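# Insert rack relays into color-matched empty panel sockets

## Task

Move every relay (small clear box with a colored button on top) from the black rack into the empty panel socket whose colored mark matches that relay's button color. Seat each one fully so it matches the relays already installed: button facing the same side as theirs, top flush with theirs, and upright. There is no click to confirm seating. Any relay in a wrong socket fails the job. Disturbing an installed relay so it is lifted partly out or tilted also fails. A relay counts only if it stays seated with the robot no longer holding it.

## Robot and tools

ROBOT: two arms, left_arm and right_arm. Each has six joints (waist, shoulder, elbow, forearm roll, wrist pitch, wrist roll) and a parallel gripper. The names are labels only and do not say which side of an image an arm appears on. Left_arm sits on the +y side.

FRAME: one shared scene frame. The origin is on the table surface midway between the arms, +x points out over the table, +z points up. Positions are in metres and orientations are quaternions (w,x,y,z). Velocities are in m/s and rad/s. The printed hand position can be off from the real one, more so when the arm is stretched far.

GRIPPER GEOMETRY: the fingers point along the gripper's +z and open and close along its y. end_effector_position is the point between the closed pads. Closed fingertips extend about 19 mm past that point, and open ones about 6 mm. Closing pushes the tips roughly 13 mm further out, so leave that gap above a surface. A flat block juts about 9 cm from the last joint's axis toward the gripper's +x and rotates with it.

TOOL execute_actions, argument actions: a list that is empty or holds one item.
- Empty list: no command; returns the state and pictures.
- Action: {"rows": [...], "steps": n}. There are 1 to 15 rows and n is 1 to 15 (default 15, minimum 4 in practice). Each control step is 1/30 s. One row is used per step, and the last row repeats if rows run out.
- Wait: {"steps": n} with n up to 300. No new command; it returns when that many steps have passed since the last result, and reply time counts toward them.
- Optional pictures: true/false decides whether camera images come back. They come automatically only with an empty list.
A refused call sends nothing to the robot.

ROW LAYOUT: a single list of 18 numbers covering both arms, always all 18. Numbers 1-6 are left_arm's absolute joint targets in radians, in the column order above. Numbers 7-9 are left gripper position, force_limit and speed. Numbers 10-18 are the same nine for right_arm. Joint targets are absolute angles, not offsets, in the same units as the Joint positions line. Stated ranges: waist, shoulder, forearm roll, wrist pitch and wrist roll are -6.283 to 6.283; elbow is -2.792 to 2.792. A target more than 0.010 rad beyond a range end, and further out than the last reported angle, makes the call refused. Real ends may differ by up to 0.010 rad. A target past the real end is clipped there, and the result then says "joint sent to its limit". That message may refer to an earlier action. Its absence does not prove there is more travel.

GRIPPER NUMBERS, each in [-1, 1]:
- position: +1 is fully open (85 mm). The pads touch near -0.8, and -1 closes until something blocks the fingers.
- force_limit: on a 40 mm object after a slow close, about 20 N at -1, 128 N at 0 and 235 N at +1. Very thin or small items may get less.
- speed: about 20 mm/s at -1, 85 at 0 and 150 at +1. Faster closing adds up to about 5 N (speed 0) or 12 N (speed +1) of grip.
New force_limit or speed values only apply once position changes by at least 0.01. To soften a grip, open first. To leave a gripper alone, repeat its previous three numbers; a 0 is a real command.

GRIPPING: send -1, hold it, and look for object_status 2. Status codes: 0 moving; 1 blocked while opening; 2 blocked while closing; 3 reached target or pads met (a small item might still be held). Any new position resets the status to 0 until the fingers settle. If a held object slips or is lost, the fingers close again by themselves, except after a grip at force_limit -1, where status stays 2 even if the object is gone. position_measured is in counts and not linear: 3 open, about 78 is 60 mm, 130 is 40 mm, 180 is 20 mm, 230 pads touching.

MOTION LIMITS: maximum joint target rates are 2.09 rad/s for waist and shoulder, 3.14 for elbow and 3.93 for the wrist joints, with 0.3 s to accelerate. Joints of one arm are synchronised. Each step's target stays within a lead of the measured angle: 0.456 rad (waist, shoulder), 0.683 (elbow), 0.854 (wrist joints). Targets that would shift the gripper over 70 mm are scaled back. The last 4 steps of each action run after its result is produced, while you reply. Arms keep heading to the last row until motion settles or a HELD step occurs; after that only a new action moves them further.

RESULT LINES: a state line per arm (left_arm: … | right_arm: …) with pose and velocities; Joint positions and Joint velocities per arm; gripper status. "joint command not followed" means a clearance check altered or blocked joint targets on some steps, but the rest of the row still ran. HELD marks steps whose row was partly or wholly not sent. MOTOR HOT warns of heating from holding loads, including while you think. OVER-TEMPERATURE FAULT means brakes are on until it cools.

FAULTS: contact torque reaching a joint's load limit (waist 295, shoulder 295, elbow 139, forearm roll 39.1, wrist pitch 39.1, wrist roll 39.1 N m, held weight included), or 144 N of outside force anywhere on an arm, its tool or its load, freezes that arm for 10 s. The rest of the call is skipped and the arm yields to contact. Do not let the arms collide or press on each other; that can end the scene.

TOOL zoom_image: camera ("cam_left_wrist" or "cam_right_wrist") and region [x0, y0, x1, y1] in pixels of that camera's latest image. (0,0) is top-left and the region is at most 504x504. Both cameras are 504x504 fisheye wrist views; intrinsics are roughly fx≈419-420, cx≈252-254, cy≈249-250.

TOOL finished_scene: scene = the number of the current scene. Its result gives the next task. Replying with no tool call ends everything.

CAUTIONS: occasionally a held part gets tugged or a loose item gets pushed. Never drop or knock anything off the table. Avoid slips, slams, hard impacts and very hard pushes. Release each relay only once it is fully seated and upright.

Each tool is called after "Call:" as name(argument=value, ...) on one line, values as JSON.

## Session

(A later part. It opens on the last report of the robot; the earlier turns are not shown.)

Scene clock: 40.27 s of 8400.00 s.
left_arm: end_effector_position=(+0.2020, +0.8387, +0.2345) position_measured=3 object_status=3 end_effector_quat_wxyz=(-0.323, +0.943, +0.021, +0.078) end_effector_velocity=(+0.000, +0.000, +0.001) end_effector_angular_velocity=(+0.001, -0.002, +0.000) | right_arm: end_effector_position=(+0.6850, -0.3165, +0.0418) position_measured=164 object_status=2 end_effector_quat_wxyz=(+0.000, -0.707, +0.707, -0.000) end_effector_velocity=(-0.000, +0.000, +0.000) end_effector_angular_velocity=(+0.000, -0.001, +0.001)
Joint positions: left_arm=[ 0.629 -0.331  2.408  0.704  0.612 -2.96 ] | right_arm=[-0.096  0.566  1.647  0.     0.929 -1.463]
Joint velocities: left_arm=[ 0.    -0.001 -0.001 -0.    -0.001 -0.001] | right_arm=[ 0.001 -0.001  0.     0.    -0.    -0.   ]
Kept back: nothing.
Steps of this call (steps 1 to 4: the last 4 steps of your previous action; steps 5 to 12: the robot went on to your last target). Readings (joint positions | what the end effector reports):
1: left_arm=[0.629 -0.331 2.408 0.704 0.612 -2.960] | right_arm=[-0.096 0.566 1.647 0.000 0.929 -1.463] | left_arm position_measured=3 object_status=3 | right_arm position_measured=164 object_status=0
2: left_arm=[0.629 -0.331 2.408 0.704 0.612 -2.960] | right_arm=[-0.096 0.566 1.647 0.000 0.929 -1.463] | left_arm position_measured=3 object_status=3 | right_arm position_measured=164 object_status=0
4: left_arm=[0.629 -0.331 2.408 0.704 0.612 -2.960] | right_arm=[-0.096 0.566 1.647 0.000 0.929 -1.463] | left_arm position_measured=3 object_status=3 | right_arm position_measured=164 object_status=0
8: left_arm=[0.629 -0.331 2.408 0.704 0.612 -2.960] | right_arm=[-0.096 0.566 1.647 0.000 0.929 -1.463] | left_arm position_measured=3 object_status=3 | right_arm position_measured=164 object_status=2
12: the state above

Lift, then transit.

Call:
execute_actions(actions=[{"rows":[[0.629,-0.331,2.408,0.704,0.612,-2.96,1,0,0,-0.0959,0.4892,1.5874,0,1.065,-1.4627,-1,-0.4,-0.3]],"steps":12}])

Call:
execute_actions(actions=[{"rows":[[0.629,-0.331,2.408,0.704,0.612,-2.96,1,0,0,0.1879,0.5566,1.4776,0,1.1074,2.1059,-1,-0.4,-0.3]],"steps":15}])

Call:
execute_actions(actions=[{"steps":40}], pictures=true)

Scene clock: 40.70 s of 8400.00 s.
left_arm: end_effector_position=(+0.2020, +0.8387, +0.2345) position_measured=3 object_status=3 end_effector_quat_wxyz=(-0.323, +0.943, +0.021, +0.078) end_effector_velocity=(+0.000, +0.001, +0.001) end_effector_angular_velocity=(+0.001, -0.001, +0.001) | right_arm: end_effector_position=(+0.6853, -0.3163, +0.1303) position_measured=164 object_status=2 end_effector_quat_wxyz=(+0.001, -0.707, +0.707, -0.000) end_effector_velocity=(-0.009, -0.001, +0.000) end_effector_angular_velocity=(-0.003, +0.031, -0.000)
Joint positions: left_arm=[ 0.629 -0.331  2.408  0.704  0.612 -2.96 ] | right_arm=[-0.096  0.488  1.587  0.     1.064 -1.463]
Joint velocities: left_arm=[ 0.001  0.    -0.002 -0.     0.    -0.001] | right_arm=[-0.    -0.    -0.    -0.     0.032 -0.   ]
Steps of this call (steps 1 to 5: the robot went on to your last target; steps 6 to 13: the first 8 steps of this action). Readings (joint positions | what the end effector reports):
6: left_arm=[0.629 -0.331 2.408 0.704 0.612 -2.960] | right_arm=[-0.096 0.566 1.647 0.000 0.929 -1.463] | left_arm position_measured=3 object_status=3 | right_arm position_measured=164 object_status=2
7: left_arm=[0.629 -0.331 2.408 0.704 0.612 -2.960] | right_arm=[-0.096 0.563 1.644 0.000 0.935 -1.463] | left_arm position_measured=3 object_status=3 | right_arm position_measured=164 object_status=2
9: left_arm=[0.629 -0.331 2.408 0.704 0.612 -2.960] | right_arm=[-0.096 0.534 1.622 0.000 0.987 -1.463] | left_arm position_measured=3 object_status=3 | right_arm position_measured=164 object_status=2
13: the state above

Scene clock: 41.20 s of 8400.00 s.
left_arm: end_effector_position=(+0.2020, +0.8387, +0.2345) position_measured=3 object_status=3 end_effector_quat_wxyz=(-0.323, +0.943, +0.021, +0.078) end_effector_velocity=(+0.000, +0.000, +0.000) end_effector_angular_velocity=(+0.000, -0.001, +0.000) | right_arm: end_effector_position=(+0.6833, -0.1984, +0.1301) position_measured=164 object_status=2 end_effector_quat_wxyz=(+0.000, -0.555, +0.832, -0.000) end_effector_velocity=(-0.037, +0.393, +0.000) end_effector_angular_velocity=(+0.001, +0.000, -1.994)
Joint positions: left_arm=[ 0.629 -0.331  2.408  0.704  0.612 -2.96 ] | right_arm=[ 0.051  0.524  1.531 -0.     1.087 -0.921]
Joint velocities: left_arm=[ 0. -0. -0. -0. -0. -0.] | right_arm=[ 0.484  0.115 -0.187  0.     0.072  2.477]
Steps of this call (steps 1 to 4: the last 4 steps of your previous action; steps 5 to 15: the first 11 steps of this action). Readings (joint positions | what the end effector reports):
5: left_arm=[0.629 -0.331 2.408 0.704 0.612 -2.960] | right_arm=[-0.096 0.489 1.588 0.000 1.065 -1.463] | left_arm position_measured=3 object_status=3 | right_arm position_measured=164 object_status=2
6: left_arm=[0.629 -0.331 2.408 0.704 0.612 -2.960] | right_arm=[-0.094 0.490 1.587 -0.000 1.065 -1.456] | left_arm position_measured=3 object_status=3 | right_arm position_measured=164 object_status=2
8: left_arm=[0.629 -0.331 2.408 0.704 0.612 -2.960] | right_arm=[-0.075 0.494 1.579 -0.000 1.068 -1.400] | left_arm position_measured=3 object_status=3 | right_arm position_measured=164 object_status=2
12: left_arm=[0.629 -0.331 2.408 0.704 0.612 -2.960] | right_arm=[-0.001 0.512 1.551 -0.000 1.079 -1.152] | left_arm position_measured=3 object_status=3 | right_arm position_measured=164 object_status=2
15: the state above

Scene clock: 42.53 s of 8400.00 s.
left_arm: end_effector_position=(+0.2020, +0.8387, +0.2345) position_measured=3 object_status=3 end_effector_quat_wxyz=(-0.323, +0.943, +0.021, +0.078) end_effector_velocity=(+0.000, -0.000, +0.000) end_effector_angular_velocity=(-0.000, +0.001, -0.001) | right_arm: end_effector_position=(+0.6647, -0.0870, +0.1299) position_measured=164 object_status=2 end_effector_quat_wxyz=(-0.000, +0.756, +0.655, -0.000) end_effector_velocity=(-0.000, +0.001, +0.001) end_effector_angular_velocity=(+0.001, -0.001, +0.001)
Joint positions: left_arm=[ 0.629 -0.331  2.408  0.704  0.612 -2.96 ] | right_arm=[ 0.188  0.557  1.478 -0.     1.107  2.106]
Joint velocities: left_arm=[-0.001 -0.    -0.    -0.     0.001  0.001] | right_arm=[ 0.001 -0.001  0.     0.    -0.     0.   ]
Kept back: nothing.
Steps of this call (steps 1 to 4: the last 4 steps of your previous action; steps 5 to 40: the robot went on to your last target). Readings (joint positions | what the end effector reports):
1: left_arm=[0.629 -0.331 2.408 0.704 0.612 -2.960] | right_arm=[0.067 0.528 1.524 -0.000 1.089 -0.834] | left_arm position_measured=3 object_status=3 | right_arm position_measured=164 object_status=2
2: left_arm=[0.629 -0.331 2.408 0.704 0.612 -2.960] | right_arm=[0.082 0.531 1.518 -0.000 1.092 -0.740] | left_arm position_measured=3 object_status=3 | right_arm position_measured=164 object_status=2
4: left_arm=[0.629 -0.331 2.408 0.704 0.612 -2.960] | right_arm=[0.111 0.538 1.507 -0.000 1.096 -0.532] | left_arm position_measured=3 object_status=3 | right_arm position_measured=164 object_status=2
8: left_arm=[0.629 -0.331 2.408 0.704 0.612 -2.960] | right_arm=[0.155 0.549 1.490 -0.000 1.102 -0.032] | left_arm position_measured=3 object_status=3 | right_arm position_measured=164 object_status=2
40: the state above

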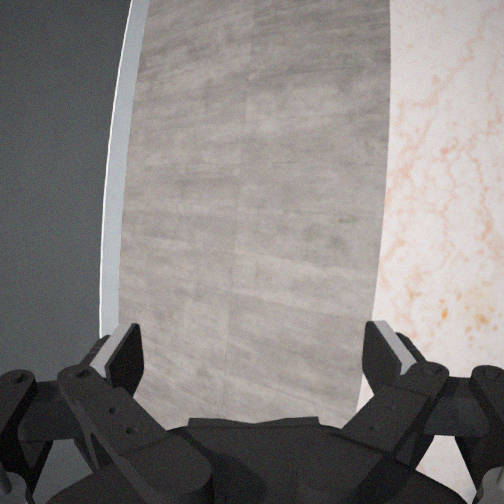

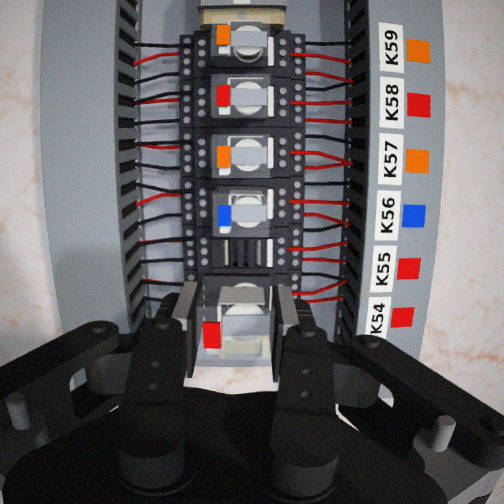

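Call:
execute_actions(actions=[{"rows":[[0.629,-0.331,2.408,0.704,0.612,-2.96,1,0,0,0.1879,0.5873,1.5073,0,1.047,2.1059,-1,-0.4,-0.3]],"steps":14}])

Call:
execute_actions(actions=[{"steps":6}], pictures=true)

Scene clock: 42.97 s of 8400.00 s.
left_arm: end_effector_position=(+0.2020, +0.8387, +0.2345) position_measured=3 object_status=3 end_effector_quat_wxyz=(-0.323, +0.943, +0.021, +0.078) end_effector_velocity=(-0.001, -0.000, -0.000) end_effector_angular_velocity=(-0.001, +0.003, +0.001) | right_arm: end_effector_position=(+0.6648, -0.0869, +0.0896) position_measured=164 object_status=2 end_effector_quat_wxyz=(-0.000, +0.756, +0.655, -0.000) end_effector_velocity=(+0.000, +0.000, +0.002) end_effector_angular_velocity=(+0.002, -0.003, -0.001)
Joint positions: left_arm=[ 0.629 -0.331  2.408  0.704  0.612 -2.96 ] | right_arm=[ 0.188  0.588  1.507 -0.     1.047  2.106]
Joint velocities: left_arm=[ 0.001 -0.     0.001 -0.     0.003  0.001] | right_arm=[-0.    -0.002 -0.     0.001 -0.001  0.   ]
Steps of this call (steps 1 to 3: the robot went on to your last target; steps 4 to 13: the first 10 steps of this action). Readings (joint positions | what the end effector reports):
4: left_arm=[0.629 -0.331 2.408 0.704 0.612 -2.960] | right_arm=[0.188 0.557 1.478 -0.000 1.107 2.106] | left_arm position_measured=3 object_status=3 | right_arm position_measured=164 object_status=2
5: left_arm=[0.629 -0.331 2.408 0.704 0.612 -2.960] | right_arm=[0.188 0.560 1.480 0.000 1.101 2.106] | left_arm position_measured=3 object_status=3 | right_arm position_measured=164 object_status=2
7: left_arm=[0.629 -0.331 2.408 0.704 0.612 -2.960] | right_arm=[0.188 0.582 1.502 0.000 1.059 2.106] | left_arm position_measured=3 object_status=3 | right_arm position_measured=164 object_status=2
11: left_arm=[0.629 -0.331 2.408 0.704 0.612 -2.960] | right_arm=[0.188 0.588 1.507 -0.000 1.047 2.106] | left_arm position_measured=3 object_status=3 | right_arm position_measured=164 object_status=2
13: the state above

Scene clock: 43.17 s of 8400.00 s.
left_arm: end_effector_position=(+0.2020, +0.8387, +0.2345) position_measured=3 object_status=3 end_effector_quat_wxyz=(-0.323, +0.943, +0.021, +0.078) end_effector_velocity=(+0.000, +0.000, +0.000) end_effector_angular_velocity=(+0.001, -0.001, -0.001) | right_arm: end_effector_position=(+0.6647, -0.0869, +0.0897) position_measured=164 object_status=2 end_effector_quat_wxyz=(-0.000, +0.756, +0.655, -0.000) end_effector_velocity=(-0.000, +0.000, +0.001) end_effector_angular_velocity=(+0.001, -0.001, +0.000)
Joint positions: left_arm=[ 0.629 -0.331  2.408  0.704  0.612 -2.96 ] | right_arm=[ 0.188  0.587  1.507 -0.     1.047  2.106]
Joint velocities: left_arm=[ 0.     0.    -0.001 -0.    -0.001  0.   ] | right_arm=[ 0.001 -0.001  0.     0.    -0.     0.   ]
Kept back: nothing.
Steps of this call (steps 1 to 4: the last 4 steps of your previous action; steps 5 to 6: the robot went on to your last target). Readings (joint positions | what the end effector reports):
1: left_arm=[0.629 -0.331 2.408 0.704 0.612 -2.960] | right_arm=[0.188 0.588 1.507 -0.000 1.047 2.106] | left_arm position_measured=3 object_status=3 | right_arm position_measured=164 object_status=2
2: left_arm=[0.629 -0.331 2.408 0.704 0.612 -2.960] | right_arm=[0.188 0.588 1.507 -0.000 1.047 2.106] | left_arm position_measured=3 object_status=3 | right_arm position_measured=164 object_status=2
4: left_arm=[0.629 -0.331 2.408 0.704 0.612 -2.960] | right_arm=[0.188 0.587 1.507 -0.000 1.047 2.106] | left_arm position_measured=3 object_status=3 | right_arm position_measured=164 object_status=2
6: the state above

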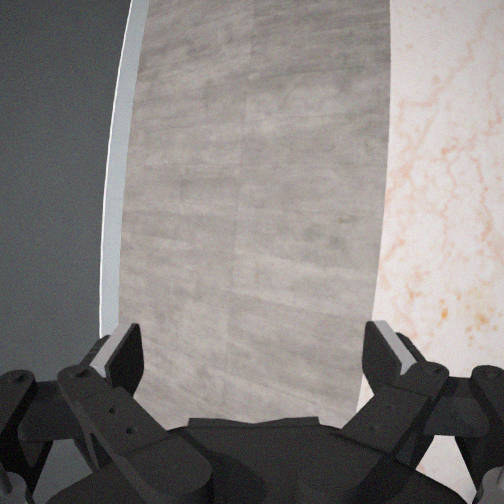

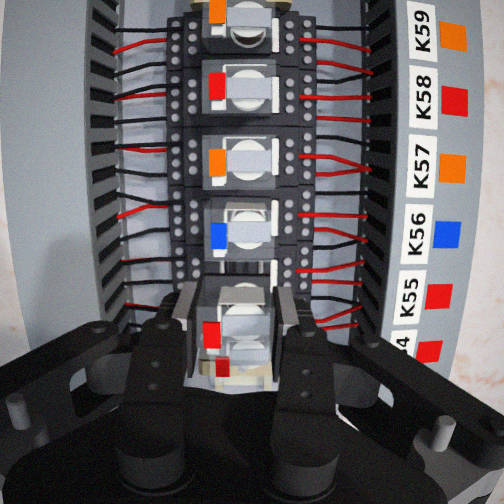

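Call:
execute_actions(actions=[{"rows":[[0.629,-0.331,2.408,0.704,0.612,-2.96,1,0,0,0.1881,0.5887,1.5049,0,1.048,2.1059,-1,-0.4,-0.3],[0.629,-0.331,2.408,0.704,0.612,-2.96,1,0,0,0.1881,0.5887,1.5049,0,1.048,2.1059,-1,-0.4,-0.3],[0.629,-0.331,2.408,0.704,0.612,-2.96,1,0,0,0.1881,0.5887,1.5049,0,1.048,2.1059,-1,-0.4,-0.3],[0.629,-0.331,2.408,0.704,0.612,-2.96,1,0,0,0.1881,0.5929,1.5081,0,1.0406,2.1059,-1,-0.4,-0.3],[0.629,-0.331,2.408,0.704,0.612,-2.96,1,0,0,0.1881,0.5929,1.5081,0,1.0406,2.1059,-1,-0.4,-0.3],[0.629,-0.331,2.408,0.704,0.612,-2.96,1,0,0,0.1881,0.5971,1.5113,0,1.0332,2.1059,-1,-0.4,-0.3]],"steps":12}])

Call:
execute_actions(actions=[{"steps":6}], pictures=true)

Scene clock: 43.90 s of 8400.00 s.
left_arm: end_effector_position=(+0.2020, +0.8387, +0.2345) position_measured=3 object_status=3 end_effector_quat_wxyz=(-0.323, +0.943, +0.021, +0.078) end_effector_velocity=(+0.000, -0.000, -0.000) end_effector_angular_velocity=(-0.000, +0.000, -0.001) | right_arm: end_effector_position=(+0.6655, -0.0864, +0.0801) position_measured=164 object_status=2 end_effector_quat_wxyz=(-0.000, +0.756, +0.655, -0.000) end_effector_velocity=(-0.013, -0.006, -0.046) end_effector_angular_velocity=(-0.016, +0.040, -0.001)
Joint positions: left_arm=[ 0.629 -0.331  2.408  0.704  0.612 -2.96 ] | right_arm=[0.188 0.597 1.511 0.    1.034 2.106]
Joint velocities: left_arm=[-0.001  0.     0.     0.     0.    -0.   ] | right_arm=[-0.001  0.036  0.033  0.    -0.026  0.   ]
Steps of this call (steps 1 to 14: the robot went on to your last target; steps 15 to 22: the first 8 steps of this action). Readings (joint positions | what the end effector reports):
15: left_arm=[0.629 -0.331 2.408 0.704 0.612 -2.960] | right_arm=[0.188 0.587 1.507 -0.000 1.047 2.106] | left_arm position_measured=3 object_status=3 | right_arm position_measured=164 object_status=2
16: left_arm=[0.629 -0.331 2.408 0.704 0.612 -2.960] | right_arm=[0.188 0.588 1.506 0.000 1.047 2.106] | left_arm position_measured=3 object_status=3 | right_arm position_measured=164 object_status=2
18: left_arm=[0.629 -0.331 2.408 0.704 0.612 -2.960] | right_arm=[0.188 0.588 1.505 0.000 1.047 2.106] | left_arm position_measured=3 object_status=3 | right_arm position_measured=164 object_status=2
22: the state above

Scene clock: 44.10 s of 8400.00 s.
left_arm: end_effector_position=(+0.2020, +0.8387, +0.2345) position_measured=3 object_status=3 end_effector_quat_wxyz=(-0.323, +0.943, +0.021, +0.078) end_effector_velocity=(-0.000, -0.000, -0.001) end_effector_angular_velocity=(-0.001, +0.000, +0.000) | right_arm: end_effector_position=(+0.6657, -0.0864, +0.0797) position_measured=164 object_status=2 end_effector_quat_wxyz=(-0.000, +0.756, +0.655, -0.000) end_effector_velocity=(-0.000, +0.001, +0.000) end_effector_angular_velocity=(+0.001, -0.001, +0.001)
Joint positions: left_arm=[ 0.629 -0.331  2.408  0.704  0.612 -2.96 ] | right_arm=[0.188 0.597 1.511 0.    1.033 2.106]
Joint velocities: left_arm=[ 0.     0.     0.001 -0.    -0.    -0.   ] | right_arm=[ 0.001 -0.    -0.     0.    -0.001  0.   ]
Kept back: nothing.
Steps of this call (steps 1 to 4: the last 4 steps of your previous action; steps 5 to 6: the robot went on to your last target). Readings (joint positions | what the end effector reports):
1: left_arm=[0.629 -0.331 2.408 0.704 0.612 -2.960] | right_arm=[0.188 0.597 1.512 0.000 1.033 2.106] | left_arm position_measured=3 object_status=3 | right_arm position_measured=164 object_status=2
2: left_arm=[0.629 -0.331 2.408 0.704 0.612 -2.960] | right_arm=[0.188 0.597 1.511 0.000 1.033 2.106] | left_arm position_measured=3 object_status=3 | right_arm position_measured=164 object_status=2
4: left_arm=[0.629 -0.331 2.408 0.704 0.612 -2.960] | right_arm=[0.188 0.597 1.511 0.000 1.033 2.106] | left_arm position_measured=3 object_status=3 | right_arm position_measured=164 object_status=2
6: the state above

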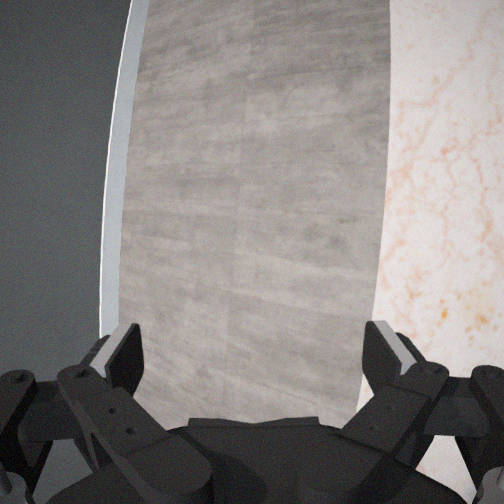

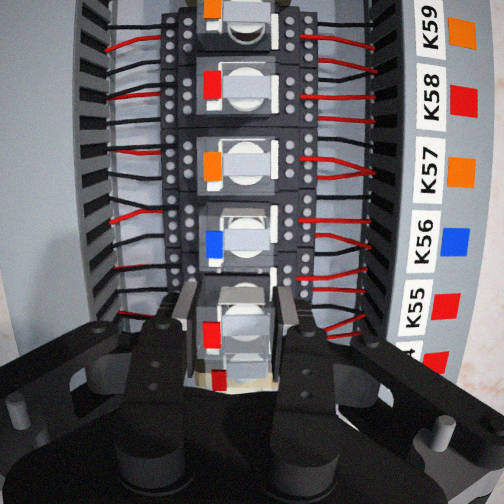

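Call:
execute_actions(actions=[{"rows":[[0.629,-0.331,2.408,0.704,0.612,-2.96,1,0,0,0.1881,0.5982,1.5121,0,1.0313,2.1059,-1,-0.4,-0.3],[0.629,-0.331,2.408,0.704,0.612,-2.96,1,0,0,0.1881,0.5992,1.5129,0,1.0295,2.1059,-1,-0.4,-0.3],[0.629,-0.331,2.408,0.704,0.612,-2.96,1,0,0,0.1881,0.6003,1.5137,0,1.0276,2.1059,-1,-0.4,-0.3],[0.629,-0.331,2.408,0.704,0.612,-2.96,1,0,0,0.1881,0.6013,1.5145,0,1.0258,2.1059,-1,-0.4,-0.3],[0.629,-0.331,2.408,0.704,0.612,-2.96,1,0,0,0.1881,0.6024,1.5154,0,1.0239,2.1059,-1,-0.4,-0.3],[0.629,-0.331,2.408,0.704,0.612,-2.96,1,0,0,0.1881,0.6034,1.5162,0,1.022,2.1059,-1,-0.4,-0.3],[0.629,-0.331,2.408,0.704,0.612,-2.96,1,0,0,0.1881,0.6045,1.517,0,1.0202,2.1059,-1,-0.4,-0.3],[0.629,-0.331,2.408,0.704,0.612,-2.96,1,0,0,0.1881,0.6055,1.5178,0,1.0183,2.1059,-1,-0.4,-0.3],[0.629,-0.331,2.408,0.704,0.612,-2.96,1,0,0,0.1881,0.6066,1.5186,0,1.0165,2.1059,-1,-0.4,-0.3],[0.629,-0.331,2.408,0.704,0.612,-2.96,1,0,0,0.1881,0.6076,1.5194,0,1.0146,2.1059,-1,-0.4,-0.3]],"steps":15}], pictures=true)

Scene clock: 44.70 s of 8400.00 s.
left_arm: end_effector_position=(+0.2020, +0.8387, +0.2345) position_measured=3 object_status=3 end_effector_quat_wxyz=(-0.323, +0.943, +0.021, +0.078) end_effector_velocity=(-0.000, -0.000, -0.000) end_effector_angular_velocity=(-0.000, +0.001, +0.001) | right_arm: end_effector_position=(+0.6657, -0.0864, +0.0678) position_measured=164 object_status=2 end_effector_quat_wxyz=(+0.000, +0.756, +0.655, +0.000) end_effector_velocity=(+0.005, +0.001, -0.019) end_effector_angular_velocity=(-0.001, -0.011, +0.003)
Joint positions: left_arm=[ 0.629 -0.331  2.408  0.704  0.612 -2.96 ] | right_arm=[ 0.188  0.607  1.519 -0.     1.015  2.106]
Joint velocities: left_arm=[-0.    -0.    -0.    -0.     0.002 -0.   ] | right_arm=[ 0.     0.018  0.008 -0.006 -0.037 -0.   ]
Steps of this call (steps 1 to 7: the robot went on to your last target; steps 8 to 18: the first 11 steps of this action). Readings (joint positions | what the end effector reports):
8: left_arm=[0.629 -0.331 2.408 0.704 0.612 -2.960] | right_arm=[0.188 0.597 1.511 0.000 1.033 2.106] | left_arm position_measured=3 object_status=3 | right_arm position_measured=164 object_status=2
9: left_arm=[0.629 -0.331 2.408 0.704 0.612 -2.960] | right_arm=[0.188 0.598 1.511 0.000 1.032 2.106] | left_arm position_measured=3 object_status=3 | right_arm position_measured=164 object_status=2
11: left_arm=[0.629 -0.331 2.408 0.704 0.612 -2.960] | right_arm=[0.188 0.600 1.513 -0.000 1.028 2.106] | left_arm position_measured=3 object_status=3 | right_arm position_measured=164 object_status=2
15: left_arm=[0.629 -0.331 2.408 0.704 0.612 -2.960] | right_arm=[0.188 0.604 1.517 -0.000 1.021 2.106] | left_arm position_measured=3 object_status=3 | right_arm position_measured=164 object_status=2
18: the state above

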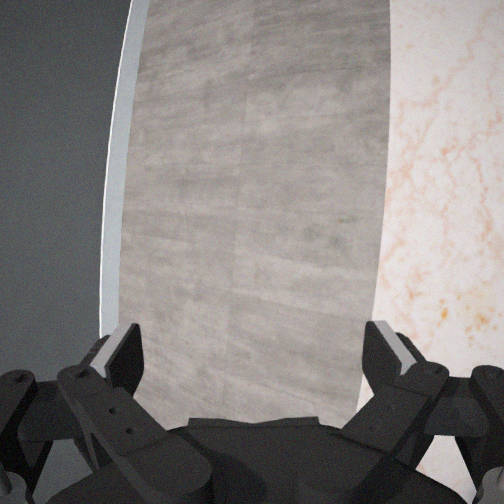

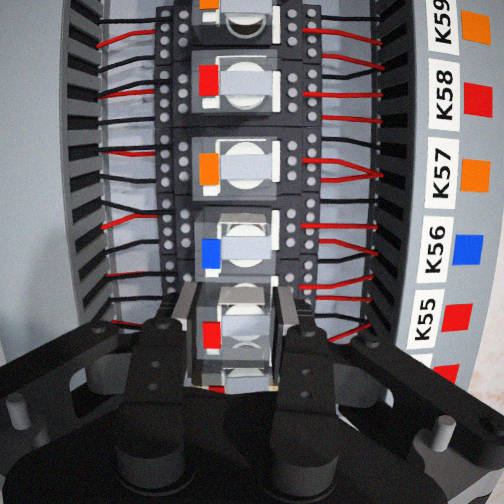

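Continue slowly to .063.

Call:
execute_actions(actions=[{"rows":[[0.629,-0.331,2.408,0.704,0.612,-2.96,1,0,0,0.1881,0.608,1.5197,0,1.0139,2.1059,-1,-0.4,-0.3],[0.629,-0.331,2.408,0.704,0.612,-2.96,1,0,0,0.1881,0.6084,1.52,0,1.0132,2.1059,-1,-0.4,-0.3],[0.629,-0.331,2.408,0.704,0.612,-2.96,1,0,0,0.1881,0.6088,1.5203,0,1.0125,2.1059,-1,-0.4,-0.3],[0.629,-0.331,2.408,0.704,0.612,-2.96,1,0,0,0.1881,0.6092,1.5206,0,1.0118,2.1059,-1,-0.4,-0.3],[0.629,-0.331,2.408,0.704,0.612,-2.96,1,0,0,0.1881,0.6096,1.5209,0,1.0111,2.1059,-1,-0.4,-0.3],[0.629,-0.331,2.408,0.704,0.612,-2.96,1,0,0,0.1881,0.61,1.5212,0,1.0104,2.1059,-1,-0.4,-0.3],[0.629,-0.331,2.408,0.704,0.612,-2.96,1,0,0,0.1881,0.6104,1.5215,0,1.0097,2.1059,-1,-0.4,-0.3],[0.629,-0.331,2.408,0.704,0.612,-2.96,1,0,0,0.1881,0.6107,1.5218,0,1.0091,2.1059,-1,-0.4,-0.3],[0.629,-0.331,2.408,0.704,0.612,-2.96,1,0,0,0.1881,0.611,1.522,0,1.0086,2.1059,-1,-0.4,-0.3],[0.629,-0.331,2.408,0.704,0.612,-2.96,1,0,0,0.1881,0.6113,1.5222,0,1.0081,2.1059,-1,-0.4,-0.3],[0.629,-0.331,2.408,0.704,0.612,-2.96,1,0,0,0.1881,0.6116,1.5224,0,1.0076,2.1059,-1,-0.4,-0.3]],"steps":15}])

Call:
execute_actions(actions=[{"steps":6}], pictures=true)

Scene clock: 45.40 s of 8400.00 s.
left_arm: end_effector_position=(+0.2020, +0.8387, +0.2345) position_measured=3 object_status=3 end_effector_quat_wxyz=(-0.323, +0.943, +0.021, +0.078) end_effector_velocity=(+0.000, +0.000, +0.000) end_effector_angular_velocity=(+0.000, -0.000, -0.000) | right_arm: end_effector_position=(+0.6656, -0.0864, +0.0630) position_measured=164 object_status=2 end_effector_quat_wxyz=(+0.000, +0.756, +0.655, +0.000) end_effector_velocity=(+0.000, -0.000, -0.009) end_effector_angular_velocity=(+0.001, -0.001, -0.001)
Joint positions: left_arm=[ 0.629 -0.331  2.408  0.704  0.612 -2.96 ] | right_arm=[ 0.188  0.611  1.522 -0.     1.008  2.106]
Joint velocities: left_arm=[ 0. -0. -0. -0. -0.  0.] | right_arm=[-0.001  0.007  0.006  0.001 -0.015  0.   ]
Steps of this call (steps 1 to 4: the last 4 steps of your previous action; steps 5 to 10: the robot went on to your last target; steps 11 to 21: the first 11 steps of this action). Readings (joint positions | what the end effector reports):
11: left_arm=[0.629 -0.331 2.408 0.704 0.612 -2.960] | right_arm=[0.188 0.607 1.519 -0.000 1.015 2.106] | left_arm position_measured=3 object_status=3 | right_arm position_measured=164 object_status=2
12: left_arm=[0.629 -0.331 2.408 0.704 0.612 -2.960] | right_arm=[0.188 0.608 1.520 -0.000 1.014 2.106] | left_arm position_measured=3 object_status=3 | right_arm position_measured=164 object_status=2
14: left_arm=[0.629 -0.331 2.408 0.704 0.612 -2.960] | right_arm=[0.188 0.609 1.520 -0.000 1.013 2.106] | left_arm position_measured=3 object_status=3 | right_arm position_measured=164 object_status=2
18: left_arm=[0.629 -0.331 2.408 0.704 0.612 -2.960] | right_arm=[0.188 0.610 1.521 -0.000 1.010 2.106] | left_arm position_measured=3 object_status=3 | right_arm position_measured=164 object_status=2
21: the state above

Scene clock: 45.60 s of 8400.00 s.
left_arm: end_effector_position=(+0.2020, +0.8387, +0.2345) position_measured=3 object_status=3 end_effector_quat_wxyz=(-0.323, +0.943, +0.021, +0.078) end_effector_velocity=(+0.000, +0.000, +0.000) end_effector_angular_velocity=(+0.000, -0.001, +0.001) | right_arm: end_effector_position=(+0.6656, -0.0864, +0.0626) position_measured=164 object_status=2 end_effector_quat_wxyz=(+0.000, +0.756, +0.655, +0.000) end_effector_velocity=(+0.000, -0.000, +0.001) end_effector_angular_velocity=(+0.001, -0.001, -0.001)
Joint positions: left_arm=[ 0.629 -0.331  2.408  0.704  0.612 -2.96 ] | right_arm=[ 0.188  0.612  1.522 -0.     1.008  2.106]
Joint velocities: left_arm=[ 0.    -0.    -0.     0.    -0.    -0.001] | right_arm=[-0.001 -0.001  0.     0.    -0.     0.   ]
Kept back: nothing.
Steps of this call (steps 1 to 4: the last 4 steps of your previous action; steps 5 to 6: the robot went on to your last target). Readings (joint positions | what the end effector reports):
1: left_arm=[0.629 -0.331 2.408 0.704 0.612 -2.960] | right_arm=[0.188 0.611 1.522 -0.000 1.008 2.106] | left_arm position_measured=3 object_status=3 | right_arm position_measured=164 object_status=2
2: left_arm=[0.629 -0.331 2.408 0.704 0.612 -2.960] | right_arm=[0.188 0.612 1.522 -0.000 1.008 2.106] | left_arm position_measured=3 object_status=3 | right_arm position_measured=164 object_status=2
4: left_arm=[0.629 -0.331 2.408 0.704 0.612 -2.960] | right_arm=[0.188 0.612 1.522 -0.000 1.008 2.106] | left_arm position_measured=3 object_status=3 | right_arm position_measured=164 object_status=2
6: the state above

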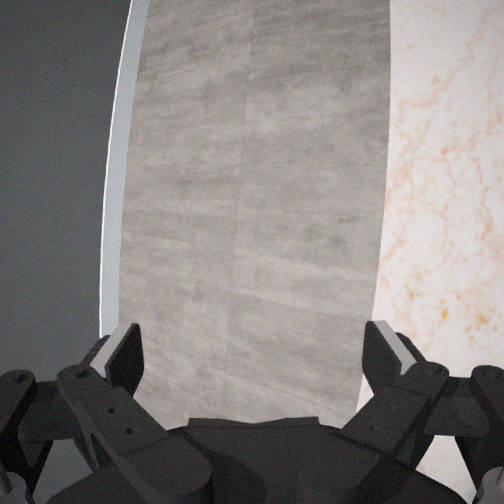

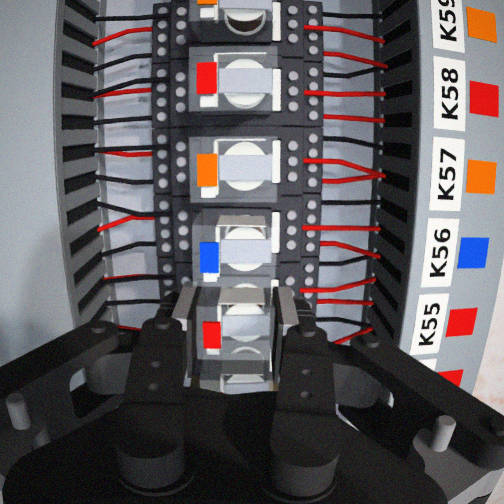

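Call:
execute_actions(actions=[{"rows":[[0.629,-0.331,2.408,0.704,0.612,-2.96,1,0,0,0.1881,0.6116,1.5224,0,1.0076,2.1059,0.1,-0.4,0]],"steps":12}])

Call:
execute_actions(actions=[{"rows":[[0.629,-0.331,2.408,0.704,0.612,-2.96,1,0,0,0.1881,0.558,1.4752,0,1.1084,2.1059,0.1,-0.4,0]],"steps":15}], pictures=true)

Scene clock: 46.03 s of 8400.00 s.
left_arm: end_effector_position=(+0.2020, +0.8387, +0.2345) position_measured=3 object_status=3 end_effector_quat_wxyz=(-0.323, +0.943, +0.021, +0.078) end_effector_velocity=(-0.000, -0.000, -0.000) end_effector_angular_velocity=(-0.000, +0.000, -0.000) | right_arm: end_effector_position=(+0.6655, -0.0864, +0.0620) position_measured=126 object_status=0 end_effector_quat_wxyz=(-0.000, +0.756, +0.655, -0.000) end_effector_velocity=(+0.001, -0.001, +0.001) end_effector_angular_velocity=(-0.002, -0.003, +0.001)
Joint positions: left_arm=[ 0.629 -0.331  2.408  0.704  0.612 -2.96 ] | right_arm=[0.188 0.612 1.523 0.    1.007 2.106]
Joint velocities: left_arm=[ 0.  0.  0. -0. -0.  0.] | right_arm=[-0.001 -0.    -0.001 -0.004 -0.     0.   ]
Steps of this call (steps 1 to 5: the robot went on to your last target; steps 6 to 13: the first 8 steps of this action). Readings (joint positions | what the end effector reports):
6: left_arm=[0.629 -0.331 2.408 0.704 0.612 -2.960] | right_arm=[0.188 0.612 1.522 -0.000 1.008 2.106] | left_arm position_measured=3 object_status=3 | right_arm position_measured=164 object_status=0
7: left_arm=[0.629 -0.331 2.408 0.704 0.612 -2.960] | right_arm=[0.188 0.612 1.522 0.000 1.008 2.106] | left_arm position_measured=3 object_status=3 | right_arm position_measured=164 object_status=0
9: left_arm=[0.629 -0.331 2.408 0.704 0.612 -2.960] | right_arm=[0.188 0.612 1.523 0.000 1.007 2.106] | left_arm position_measured=3 object_status=3 | right_arm position_measured=154 object_status=0
13: the state above

Scene clock: 46.53 s of 8400.00 s.
left_arm: end_effector_position=(+0.2020, +0.8387, +0.2345) position_measured=3 object_status=3 end_effector_quat_wxyz=(-0.323, +0.943, +0.021, +0.078) end_effector_velocity=(+0.000, +0.000, +0.000) end_effector_angular_velocity=(+0.000, -0.002, +0.001) | right_arm: end_effector_position=(+0.6654, -0.0865, +0.1300) position_measured=117 object_status=3 end_effector_quat_wxyz=(-0.000, +0.756, +0.655, +0.000) end_effector_velocity=(+0.002, +0.001, -0.000) end_effector_angular_velocity=(-0.000, -0.001, +0.001)
Joint positions: left_arm=[ 0.629 -0.331  2.408  0.704  0.612 -2.96 ] | right_arm=[0.188 0.558 1.476 0.    1.108 2.106]
Joint velocities: left_arm=[ 0.001  0.    -0.    -0.    -0.002 -0.001] | right_arm=[ 0.     0.002 -0.004 -0.001  0.001 -0.   ]
Steps of this call (steps 1 to 4: the last 4 steps of your previous action; steps 5 to 15: the first 11 steps of this action). Readings (joint positions | what the end effector reports):
5: left_arm=[0.629 -0.331 2.408 0.704 0.612 -2.960] | right_arm=[0.188 0.612 1.522 0.000 1.008 2.106] | left_arm position_measured=3 object_status=3 | right_arm position_measured=117 object_status=0
6: left_arm=[0.629 -0.331 2.408 0.704 0.612 -2.960] | right_arm=[0.188 0.609 1.520 -0.000 1.014 2.106] | left_arm position_measured=3 object_status=3 | right_arm position_measured=117 object_status=0
8: left_arm=[0.629 -0.331 2.408 0.704 0.612 -2.960] | right_arm=[0.188 0.581 1.494 -0.000 1.067 2.106] | left_arm position_measured=3 object_status=3 | right_arm position_measured=117 object_status=0
12: left_arm=[0.629 -0.331 2.408 0.704 0.612 -2.960] | right_arm=[0.188 0.557 1.476 0.000 1.108 2.106] | left_arm position_measured=3 object_status=3 | right_arm position_measured=117 object_status=3
15: the state above

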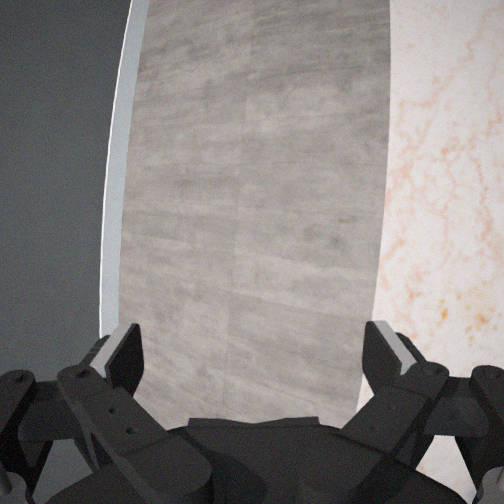

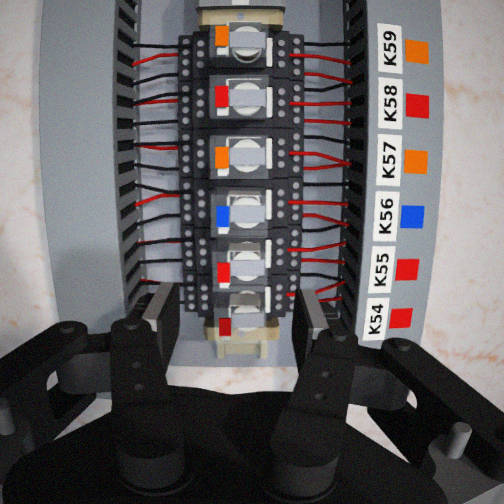

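Call:
zoom_image(camera="cam_right_wrist", region=[170,130,310,360])

Region (170, 130, 310, 360) of cam_right_wrist's 504x504 image, scaled by 2.191, with more detail than that image has; it fills the left 307 columns of this view, and the rest is white.

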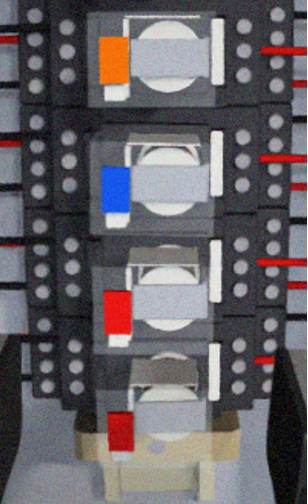

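Call:
finished_scene(scene=1)

The scene is finished: the task was done.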